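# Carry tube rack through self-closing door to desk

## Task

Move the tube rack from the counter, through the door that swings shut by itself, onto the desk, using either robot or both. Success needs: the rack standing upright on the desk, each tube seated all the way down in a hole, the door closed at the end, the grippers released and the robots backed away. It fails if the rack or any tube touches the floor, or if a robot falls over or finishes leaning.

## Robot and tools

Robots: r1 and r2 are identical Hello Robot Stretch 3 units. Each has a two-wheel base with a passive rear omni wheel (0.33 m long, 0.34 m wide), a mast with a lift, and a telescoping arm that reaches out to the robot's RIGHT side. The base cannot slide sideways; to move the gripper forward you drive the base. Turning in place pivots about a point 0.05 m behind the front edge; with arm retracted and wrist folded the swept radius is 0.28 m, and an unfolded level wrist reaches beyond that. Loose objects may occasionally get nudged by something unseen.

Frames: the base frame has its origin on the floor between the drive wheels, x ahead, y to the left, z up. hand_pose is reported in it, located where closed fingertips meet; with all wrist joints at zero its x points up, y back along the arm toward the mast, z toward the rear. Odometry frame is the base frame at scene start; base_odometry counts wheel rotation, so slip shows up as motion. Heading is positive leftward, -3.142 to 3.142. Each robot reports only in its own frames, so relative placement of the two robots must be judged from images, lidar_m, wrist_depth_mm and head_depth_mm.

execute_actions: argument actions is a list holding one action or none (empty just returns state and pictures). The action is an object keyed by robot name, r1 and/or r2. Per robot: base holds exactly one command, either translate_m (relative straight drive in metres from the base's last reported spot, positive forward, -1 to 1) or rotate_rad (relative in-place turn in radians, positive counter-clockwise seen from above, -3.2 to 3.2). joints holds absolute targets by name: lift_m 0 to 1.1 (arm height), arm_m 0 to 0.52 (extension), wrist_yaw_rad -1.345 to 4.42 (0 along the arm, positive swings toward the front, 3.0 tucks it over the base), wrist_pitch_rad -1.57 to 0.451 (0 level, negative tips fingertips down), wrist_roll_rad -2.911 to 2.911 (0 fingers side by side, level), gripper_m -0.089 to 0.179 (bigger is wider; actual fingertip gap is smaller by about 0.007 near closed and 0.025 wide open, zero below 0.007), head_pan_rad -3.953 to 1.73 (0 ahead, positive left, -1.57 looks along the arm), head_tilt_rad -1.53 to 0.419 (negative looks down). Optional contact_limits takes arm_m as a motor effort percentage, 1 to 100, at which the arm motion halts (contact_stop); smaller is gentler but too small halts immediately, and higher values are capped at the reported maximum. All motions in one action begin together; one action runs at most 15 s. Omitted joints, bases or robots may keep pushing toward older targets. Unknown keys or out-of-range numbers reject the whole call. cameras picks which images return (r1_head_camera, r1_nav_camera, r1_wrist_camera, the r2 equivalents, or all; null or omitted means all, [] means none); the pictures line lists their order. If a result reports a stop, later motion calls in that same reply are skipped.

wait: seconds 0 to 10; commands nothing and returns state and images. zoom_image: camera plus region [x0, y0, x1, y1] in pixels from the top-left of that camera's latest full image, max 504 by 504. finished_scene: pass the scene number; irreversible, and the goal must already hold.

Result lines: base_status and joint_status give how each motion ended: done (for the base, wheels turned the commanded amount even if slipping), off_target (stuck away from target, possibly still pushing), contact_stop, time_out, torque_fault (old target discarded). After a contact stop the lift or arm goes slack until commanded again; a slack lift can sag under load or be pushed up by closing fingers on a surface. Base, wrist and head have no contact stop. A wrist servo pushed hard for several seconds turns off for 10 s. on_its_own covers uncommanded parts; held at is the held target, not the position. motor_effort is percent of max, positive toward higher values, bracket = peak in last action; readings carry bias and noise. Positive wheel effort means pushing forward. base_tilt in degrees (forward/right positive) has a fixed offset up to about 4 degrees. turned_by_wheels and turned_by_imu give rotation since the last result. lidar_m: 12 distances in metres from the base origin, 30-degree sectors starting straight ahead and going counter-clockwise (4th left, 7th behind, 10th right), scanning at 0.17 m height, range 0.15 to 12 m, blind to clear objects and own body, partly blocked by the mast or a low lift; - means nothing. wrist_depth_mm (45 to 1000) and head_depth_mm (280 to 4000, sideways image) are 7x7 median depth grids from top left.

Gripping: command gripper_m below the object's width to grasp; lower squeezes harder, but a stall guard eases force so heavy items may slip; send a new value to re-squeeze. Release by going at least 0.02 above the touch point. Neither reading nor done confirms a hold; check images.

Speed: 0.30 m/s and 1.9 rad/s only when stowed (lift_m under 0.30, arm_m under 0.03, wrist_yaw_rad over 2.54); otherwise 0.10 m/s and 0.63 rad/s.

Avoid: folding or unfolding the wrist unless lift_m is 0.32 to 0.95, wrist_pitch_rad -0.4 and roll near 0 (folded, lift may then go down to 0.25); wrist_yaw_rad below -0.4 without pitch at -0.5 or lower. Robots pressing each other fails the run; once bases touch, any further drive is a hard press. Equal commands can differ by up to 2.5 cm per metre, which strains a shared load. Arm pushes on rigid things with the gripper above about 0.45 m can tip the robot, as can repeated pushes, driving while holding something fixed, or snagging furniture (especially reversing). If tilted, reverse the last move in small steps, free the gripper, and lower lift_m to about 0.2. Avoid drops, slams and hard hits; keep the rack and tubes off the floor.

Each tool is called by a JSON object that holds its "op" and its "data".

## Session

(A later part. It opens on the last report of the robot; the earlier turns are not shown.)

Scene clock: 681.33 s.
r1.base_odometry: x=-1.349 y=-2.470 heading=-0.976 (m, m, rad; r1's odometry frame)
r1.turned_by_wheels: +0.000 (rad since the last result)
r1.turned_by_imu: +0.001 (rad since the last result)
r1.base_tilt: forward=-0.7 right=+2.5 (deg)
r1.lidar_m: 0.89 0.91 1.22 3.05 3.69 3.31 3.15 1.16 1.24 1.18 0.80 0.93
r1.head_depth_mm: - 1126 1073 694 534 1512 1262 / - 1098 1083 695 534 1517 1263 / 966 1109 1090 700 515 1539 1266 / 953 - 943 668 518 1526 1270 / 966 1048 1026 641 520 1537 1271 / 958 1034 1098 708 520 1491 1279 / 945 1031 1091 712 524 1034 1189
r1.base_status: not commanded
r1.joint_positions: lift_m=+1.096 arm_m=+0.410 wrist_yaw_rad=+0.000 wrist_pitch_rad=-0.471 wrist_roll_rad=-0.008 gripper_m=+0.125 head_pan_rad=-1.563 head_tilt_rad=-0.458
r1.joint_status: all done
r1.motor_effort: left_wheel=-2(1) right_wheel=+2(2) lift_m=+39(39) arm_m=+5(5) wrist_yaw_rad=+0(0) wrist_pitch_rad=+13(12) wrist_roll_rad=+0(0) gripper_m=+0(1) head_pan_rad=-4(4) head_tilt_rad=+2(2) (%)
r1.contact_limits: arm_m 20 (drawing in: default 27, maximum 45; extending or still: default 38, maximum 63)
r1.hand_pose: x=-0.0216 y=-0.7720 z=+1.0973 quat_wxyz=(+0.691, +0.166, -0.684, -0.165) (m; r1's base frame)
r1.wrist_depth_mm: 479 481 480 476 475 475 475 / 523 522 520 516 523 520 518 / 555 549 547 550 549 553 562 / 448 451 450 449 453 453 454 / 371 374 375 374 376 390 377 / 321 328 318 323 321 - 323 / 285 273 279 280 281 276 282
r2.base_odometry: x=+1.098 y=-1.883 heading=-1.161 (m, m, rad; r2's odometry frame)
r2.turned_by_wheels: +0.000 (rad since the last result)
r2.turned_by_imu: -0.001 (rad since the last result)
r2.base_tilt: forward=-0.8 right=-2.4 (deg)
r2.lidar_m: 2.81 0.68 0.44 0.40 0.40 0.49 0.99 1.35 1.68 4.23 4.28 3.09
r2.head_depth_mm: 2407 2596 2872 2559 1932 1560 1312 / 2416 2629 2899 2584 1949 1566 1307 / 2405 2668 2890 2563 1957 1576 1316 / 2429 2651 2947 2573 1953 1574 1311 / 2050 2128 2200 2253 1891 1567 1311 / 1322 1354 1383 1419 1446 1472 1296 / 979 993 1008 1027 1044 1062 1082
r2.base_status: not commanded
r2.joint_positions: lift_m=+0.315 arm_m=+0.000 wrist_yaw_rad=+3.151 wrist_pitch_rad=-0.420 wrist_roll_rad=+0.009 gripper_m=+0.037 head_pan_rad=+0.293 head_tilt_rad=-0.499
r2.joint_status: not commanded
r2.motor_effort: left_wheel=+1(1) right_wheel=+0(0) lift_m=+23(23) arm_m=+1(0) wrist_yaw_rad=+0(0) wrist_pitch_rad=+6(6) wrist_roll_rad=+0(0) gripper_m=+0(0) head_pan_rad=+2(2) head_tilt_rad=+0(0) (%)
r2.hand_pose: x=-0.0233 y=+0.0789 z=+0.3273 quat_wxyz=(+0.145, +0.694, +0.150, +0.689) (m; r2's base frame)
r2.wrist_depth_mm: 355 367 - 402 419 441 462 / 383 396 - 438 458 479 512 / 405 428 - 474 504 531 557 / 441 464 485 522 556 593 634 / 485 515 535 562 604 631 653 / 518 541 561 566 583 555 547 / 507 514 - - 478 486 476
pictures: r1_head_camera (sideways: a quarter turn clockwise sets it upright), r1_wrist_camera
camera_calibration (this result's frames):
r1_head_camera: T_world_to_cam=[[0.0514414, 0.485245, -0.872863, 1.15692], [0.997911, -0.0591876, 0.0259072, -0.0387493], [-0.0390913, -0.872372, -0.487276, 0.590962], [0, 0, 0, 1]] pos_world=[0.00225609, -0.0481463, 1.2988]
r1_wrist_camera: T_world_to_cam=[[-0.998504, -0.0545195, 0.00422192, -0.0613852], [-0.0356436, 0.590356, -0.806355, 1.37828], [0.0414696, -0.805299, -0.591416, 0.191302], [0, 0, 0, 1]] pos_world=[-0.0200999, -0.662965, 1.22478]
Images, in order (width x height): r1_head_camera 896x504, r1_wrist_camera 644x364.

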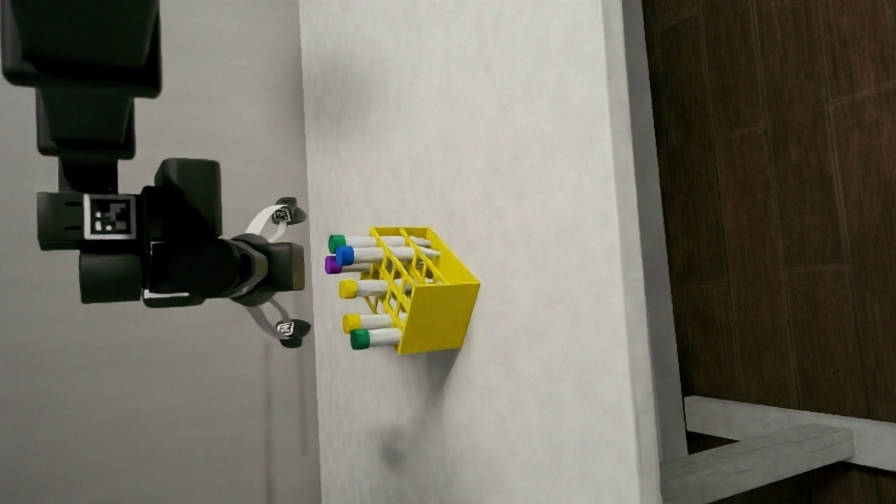

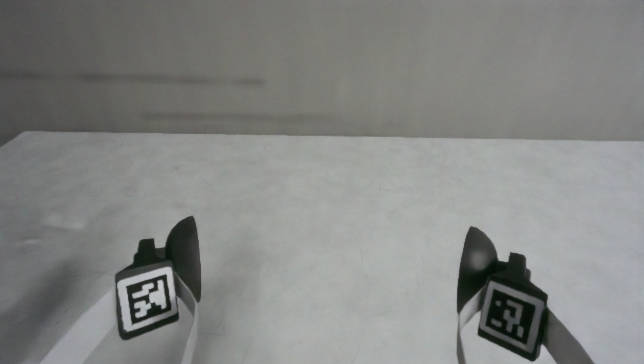

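{"op": "execute_actions", "data": {"actions": [{"r1":{"joints":{"wrist_pitch_rad":0.0}}}], "cameras": []}}

{"op": "execute_actions", "data": {"actions": [{"r1":{"joints":{"arm_m":0.0,"gripper_m":0.179}}}], "cameras": ["r1_head_camera","r1_wrist_camera","r2_nav_camera"]}}

{"op": "zoom_image", "data": {"camera": "r1_wrist_camera", "region": [200,150,480,364]}}

Scene clock: 686.10 s.
r1.base_odometry: x=-1.349 y=-2.470 heading=-0.976 (m, m, rad; r1's odometry frame)
r1.turned_by_wheels: +0.000 (rad since the last result)
r1.turned_by_imu: +0.001 (rad since the last result)
r1.base_tilt: forward=-0.7 right=+2.6 (deg)
r1.lidar_m: 0.88 0.91 1.22 3.05 3.71 3.32 3.14 1.16 1.24 1.18 0.80 0.93
r1.head_depth_mm: - 1126 1068 695 532 1516 1263 / - 1103 1079 697 533 1517 1275 / 961 1107 1087 698 515 1529 1270 / 953 - 1092 670 517 1528 1270 / 963 1065 1102 640 519 1536 1270 / 961 1044 1099 711 520 1500 1278 / 944 1027 1087 713 523 1035 1194
r1.base_status: not commanded
r1.joint_positions: lift_m=+1.096 arm_m=+0.410 wrist_yaw_rad=+0.000 wrist_pitch_rad=-0.025 wrist_roll_rad=-0.008 gripper_m=+0.125 head_pan_rad=-1.563 head_tilt_rad=-0.458
r1.joint_status: all done
r1.motor_effort: left_wheel=-1(2) right_wheel=+2(2) lift_m=+39(38) arm_m=+4(4) wrist_yaw_rad=+0(0) wrist_pitch_rad=+14(13) wrist_roll_rad=+0(0) gripper_m=-1(0) head_pan_rad=-4(4) head_tilt_rad=+3(4) (%)
r1.hand_pose: x=-0.0215 y=-0.8102 z=+1.2047 quat_wxyz=(+0.710, +0.009, -0.704, -0.009) (m; r1's base frame)
r1.wrist_depth_mm: 485 479 488 487 487 488 484 / 495 495 492 498 499 497 506 / 511 511 513 512 510 516 517 / 516 525 525 527 525 525 526 / 537 538 543 543 540 550 552 / 558 - 561 560 563 - 559 / 491 462 493 496 501 482 512
r2.base_odometry: x=+1.098 y=-1.883 heading=-1.161 (m, m, rad; r2's odometry frame)
r2.turned_by_wheels: +0.000 (rad since the last result)
r2.turned_by_imu: -0.001 (rad since the last result)
r2.base_tilt: forward=-0.9 right=-2.4 (deg)
r2.lidar_m: 2.81 0.68 0.43 0.40 0.40 0.49 0.99 1.35 1.67 4.25 4.28 3.09
r2.head_depth_mm: 2383 2589 2852 2568 1942 1558 1311 / 2390 2632 2884 2574 1941 1566 1307 / 2433 2665 2965 2567 1936 1568 1313 / 2437 2668 2941 2556 1944 1568 1315 / 2047 2112 2194 2228 1882 1572 1304 / 1323 1353 1390 1414 1444 1471 1308 / 981 994 1004 1023 1044 1062 1085
r2.base_status: not commanded
r2.joint_positions: lift_m=+0.315 arm_m=+0.000 wrist_yaw_rad=+3.151 wrist_pitch_rad=-0.420 wrist_roll_rad=+0.009 gripper_m=+0.037 head_pan_rad=+0.293 head_tilt_rad=-0.499
r2.joint_status: not commanded
r2.motor_effort: left_wheel=+1(1) right_wheel=+0(0) lift_m=+23(23) arm_m=+1(1) wrist_yaw_rad=+0(0) wrist_pitch_rad=+6(6) wrist_roll_rad=+0(0) gripper_m=+0(1) head_pan_rad=+2(2) head_tilt_rad=+0(0) (%)
r2.hand_pose: x=-0.0233 y=+0.0789 z=+0.3273 quat_wxyz=(+0.145, +0.694, +0.150, +0.689) (m; r2's base frame)
r2.wrist_depth_mm: 354 367 - 402 421 444 459 / 379 394 - 435 453 483 509 / 410 428 - 474 496 531 561 / 447 464 490 519 553 596 623 / 479 513 533 574 593 633 653 / 510 542 562 569 579 558 558 / 502 507 - - 475 479 477
pictures: none
No camera images: the call's "cameras" was empty. Leave "cameras" out to get every camera's image.

Scene clock: 690.30 s.
r1.base_odometry: x=-1.349 y=-2.470 heading=-0.976 (m, m, rad; r1's odometry frame)
r1.turned_by_wheels: +0.000 (rad since the last result)
r1.turned_by_imu: +0.001 (rad since the last result)
r1.base_tilt: forward=-0.7 right=+2.5 (deg)
r1.lidar_m: 0.89 0.91 1.21 3.04 3.69 3.31 3.15 1.16 1.24 1.18 0.80 0.93
r1.head_depth_mm: - - - - - 1486 1264 / - - - - - - 1265 / - - - - - - 1267 / - - - - - 1447 1266 / 955 1068 1109 642 520 1529 1275 / 953 1040 1099 708 522 1492 1281 / 950 1033 1059 711 523 1034 1199
r1.base_status: not commanded
r1.joint_positions: lift_m=+1.096 arm_m=+0.002 wrist_yaw_rad=+0.000 wrist_pitch_rad=-0.024 wrist_roll_rad=-0.008 gripper_m=+0.179 head_pan_rad=-1.563 head_tilt_rad=-0.457
r1.joint_status: all done
joint sent to its limit — the command would take r1.arm_m past its lower limit, so that joint was sent only as far as its limit.
r1.motor_effort: left_wheel=-1(1) right_wheel=+2(2) lift_m=+38(38) arm_m=-4(3) wrist_yaw_rad=+0(0) wrist_pitch_rad=+14(15) wrist_roll_rad=+0(0) gripper_m=-1(82) head_pan_rad=-4(4) head_tilt_rad=+3(2) (%)
r1.hand_pose: x=-0.0215 y=-0.4022 z=+1.2051 quat_wxyz=(+0.710, +0.009, -0.704, -0.009) (m; r1's base frame)
r1.wrist_depth_mm: 829 841 847 858 848 855 858 / 873 879 876 868 871 870 871 / 885 886 888 910 903 908 909 / 918 919 909 929 937 923 935 / 932 931 924 940 931 955 966 / 986 634 645 464 661 663 735 / 444 488 470 449 504 509 -
r2.base_odometry: x=+1.098 y=-1.883 heading=-1.161 (m, m, rad; r2's odometry frame)
r2.turned_by_wheels: +0.000 (rad since the last result)
r2.turned_by_imu: -0.001 (rad since the last result)
r2.base_tilt: forward=-0.8 right=-2.4 (deg)
r2.lidar_m: 2.80 0.68 0.44 0.40 0.40 0.49 0.99 1.35 1.68 4.22 4.28 3.09
r2.head_depth_mm: 2388 2587 2872 2570 1960 1566 1307 / 2407 2617 2877 2578 1937 1554 1313 / 2426 2632 2937 2559 1942 1564 1309 / 2422 2684 2958 2590 1950 1576 1309 / 2071 2124 2181 2265 1886 1570 1316 / 1326 1361 1386 1410 1447 1464 1302 / 978 993 1007 1026 1041 1064 1081
r2.base_status: not commanded
r2.joint_positions: lift_m=+0.315 arm_m=+0.000 wrist_yaw_rad=+3.151 wrist_pitch_rad=-0.420 wrist_roll_rad=+0.009 gripper_m=+0.037 head_pan_rad=+0.293 head_tilt_rad=-0.499
r2.joint_status: not commanded
r2.motor_effort: left_wheel=+1(1) right_wheel=+0(0) lift_m=+23(23) arm_m=+0(1) wrist_yaw_rad=+0(0) wrist_pitch_rad=+6(6) wrist_roll_rad=+0(0) gripper_m=+0(0) head_pan_rad=+3(2) head_tilt_rad=+0(1) (%)
r2.hand_pose: x=-0.0233 y=+0.0789 z=+0.3273 quat_wxyz=(+0.145, +0.694, +0.150, +0.689) (m; r2's base frame)
r2.wrist_depth_mm: 353 367 - 402 418 440 459 / 379 393 - 437 456 481 508 / 407 428 - 470 501 527 561 / 445 471 480 523 553 606 634 / 483 513 532 577 606 632 659 / 516 537 550 569 581 561 553 / 495 510 - - 478 484 473
pictures: r1_head_camera (sideways: a quarter turn clockwise sets it upright), r1_wrist_camera, r2_nav_camera (sideways: a quarter turn counterclockwise sets it upright)
camera_calibration (this result's frames):
r1_head_camera: T_world_to_cam=[[0.0514423, 0.485125, -0.87293, 1.15701], [0.997911, -0.0591839, 0.0259164, -0.0387613], [-0.0390907, -0.87244, -0.487156, 0.590806], [0, 0, 0, 1]] pos_world=[0.0022561, -0.0481467, 1.29881]
r1_wrist_camera: T_world_to_cam=[[-0.998483, -0.0476474, 0.0275771, -0.0669761], [-0.0358627, 0.182894, -0.982478, 1.29518], [0.0417689, -0.981977, -0.184325, -0.0087683], [0, 0, 0, 1]] pos_world=[-0.0200597, -0.248681, 1.27272]
r2_nav_camera: T_world_to_cam=[[0.479397, 0.200013, 0.854502, -1.07275], [0.287595, -0.95572, 0.0623576, -0.0325142], [0.829137, 0.215856, -0.515692, 0.628859], [0, 0, 0, 1]] pos_world=[0.00221433, 0.0477469, 1.24299]
Images, in order (width x height): r1_head_camera 896x504, r1_wrist_camera 644x364, r2_nav_camera 672x504.

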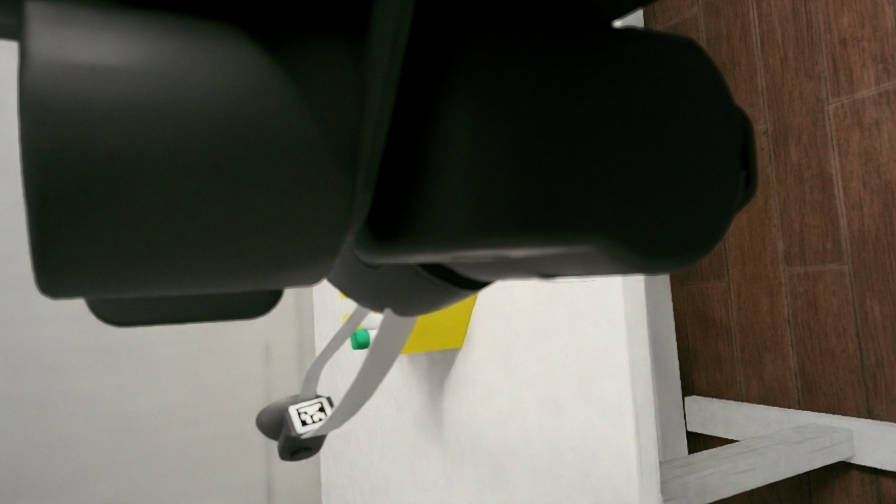

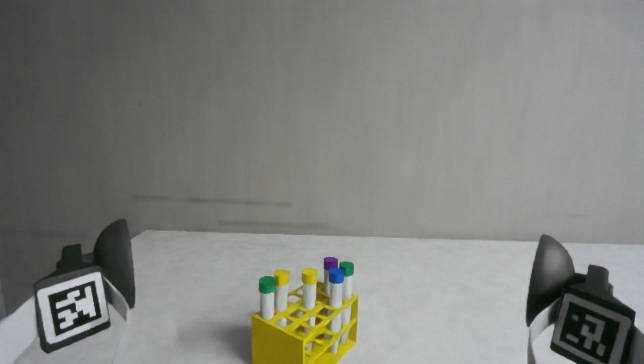

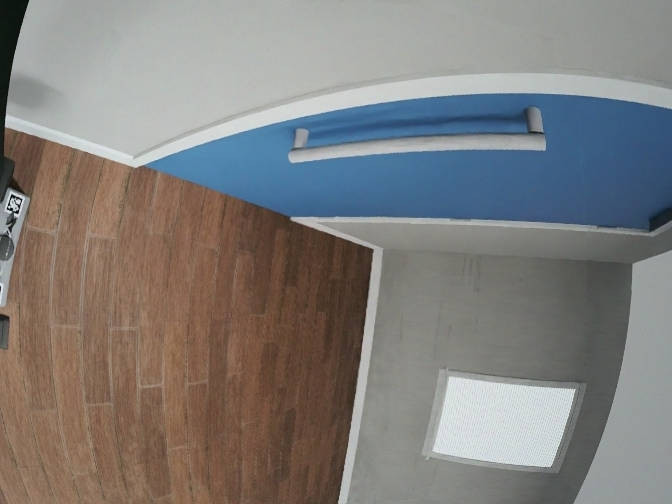

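Region (200, 150, 480, 364) of r1_wrist_camera's 644x364 image, scaled by 1.800; it fills the top 385 rows of this view, and the rest is white.

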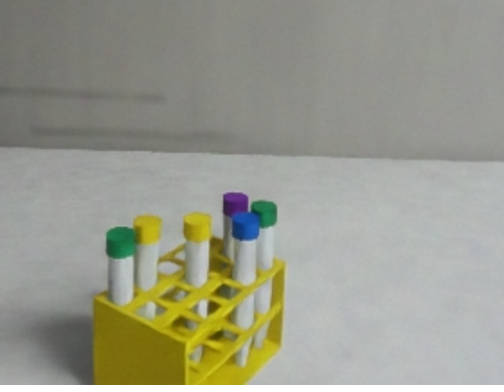

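{"op": "execute_actions", "data": {"actions": [{"r1":{"base":{"translate_m":-0.15},"joints":{"wrist_yaw_rad":1.57,"gripper_m":0.05}}}], "cameras": ["r1_head_camera"]}}

{"op": "finished_scene", "data": {"scene": 1}}

Scene clock: 695.90 s.
r1.base_odometry: x=-1.433 y=-2.346 heading=-0.976 (m, m, rad; r1's odometry frame)
r1.turned_by_wheels: +0.000 (rad since the last result)
r1.turned_by_imu: +0.000 (rad since the last result)
r1.base_tilt: forward=-0.7 right=+2.5 (deg)
r1.lidar_m: 1.03 1.06 1.42 3.55 3.71 3.16 2.99 1.07 1.05 1.19 0.87 1.09
r1.head_depth_mm: - - - - - 1483 1260 / - - - - - 1440 1266 / - - - - - 1443 1270 / 951 - - - - 1444 1263 / 967 1063 1101 744 - 1453 1273 / 966 1049 1108 684 - - 1251 / 952 1036 1093 631 - - 1223
r1.base_status: done
r1.joint_positions: lift_m=+1.096 arm_m=+0.002 wrist_yaw_rad=+1.568 wrist_pitch_rad=-0.024 wrist_roll_rad=-0.008 gripper_m=+0.050 head_pan_rad=-1.563 head_tilt_rad=-0.457
r1.joint_status: all done
r1.motor_effort: left_wheel=-1(6) right_wheel=+2(4) lift_m=+38(39) arm_m=-4(4) wrist_yaw_rad=+1(0) wrist_pitch_rad=+13(13) wrist_roll_rad=+0(0) gripper_m=-1(83) head_pan_rad=-4(4) head_tilt_rad=+3(3) (%)
r1.hand_pose: x=+0.2342 y=-0.1472 z=+1.2051 quat_wxyz=(+0.509, +0.503, -0.492, +0.495) (m; r1's base frame)
r1.wrist_depth_mm: 872 865 876 865 887 868 878 / 899 887 881 898 901 899 904 / 915 912 911 921 914 925 923 / 942 943 920 948 947 937 933 / 961 960 971 - - - - / - - - - - - - / - - - - - 510 513
r2.base_odometry: x=+1.098 y=-1.883 heading=-1.161 (m, m, rad; r2's odometry frame)
r2.turned_by_wheels: +0.000 (rad since the last result)
r2.turned_by_imu: -0.001 (rad since the last result)
r2.base_tilt: forward=-0.9 right=-2.5 (deg)
r2.lidar_m: 2.81 0.68 0.43 0.40 0.40 0.49 0.99 1.35 1.68 4.22 4.28 3.08
r2.head_depth_mm: 2371 2573 2874 2570 1947 1570 1310 / 2404 2611 2895 2568 1962 1564 1310 / 2417 2651 2933 2595 1944 1560 1309 / 2453 2666 2925 2576 1942 1563 1311 / 2059 2130 2184 2251 1888 1573 1311 / 1318 1355 1385 1414 1448 1460 1303 / 978 996 1007 1031 1046 1063 1083
r2.base_status: not commanded
r2.joint_positions: lift_m=+0.315 arm_m=+0.000 wrist_yaw_rad=+3.151 wrist_pitch_rad=-0.420 wrist_roll_rad=+0.009 gripper_m=+0.037 head_pan_rad=+0.293 head_tilt_rad=-0.499
r2.joint_status: not commanded
r2.motor_effort: left_wheel=+1(1) right_wheel=-1(0) lift_m=+23(23) arm_m=+0(0) wrist_yaw_rad=-1(0) wrist_pitch_rad=+6(6) wrist_roll_rad=+0(0) gripper_m=+0(0) head_pan_rad=+2(1) head_tilt_rad=+0(0) (%)
r2.hand_pose: x=-0.0233 y=+0.0789 z=+0.3273 quat_wxyz=(+0.145, +0.694, +0.150, +0.689) (m; r2's base frame)
r2.wrist_depth_mm: 355 369 - 402 421 445 455 / 379 393 - 434 460 491 496 / 409 427 - 474 503 535 559 / 440 472 486 531 553 596 638 / 486 509 526 570 601 635 664 / 518 537 560 571 581 546 553 / 498 516 - - 477 478 474
pictures: r1_head_camera (sideways: a quarter turn clockwise sets it upright)
camera_calibration (this result's frames):
r1_head_camera: T_world_to_cam=[[0.0514423, 0.485125, -0.87293, 1.15701], [0.997911, -0.059184, 0.0259164, -0.0387613], [-0.0390908, -0.87244, -0.487156, 0.590806], [0, 0, 0, 1]] pos_world=[0.00225609, -0.0481467, 1.29881]
Images, in order (width x height): r1_head_camera 896x504.

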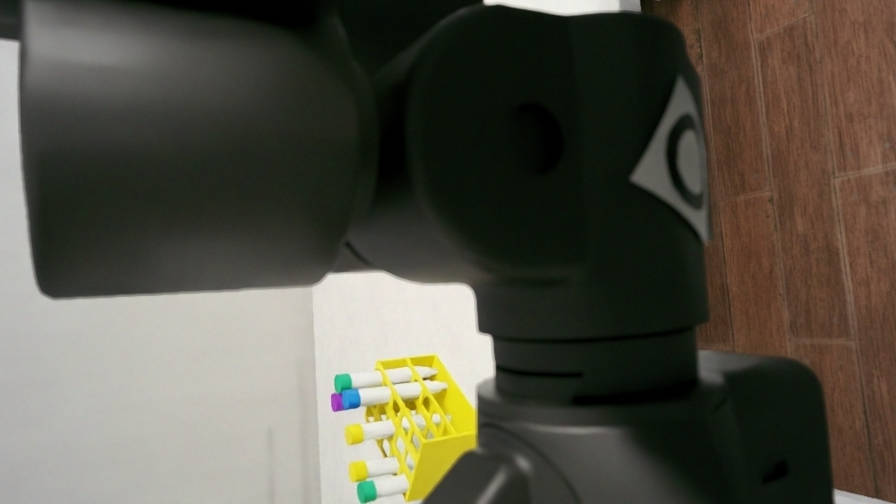

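The scene is finished: the task was done.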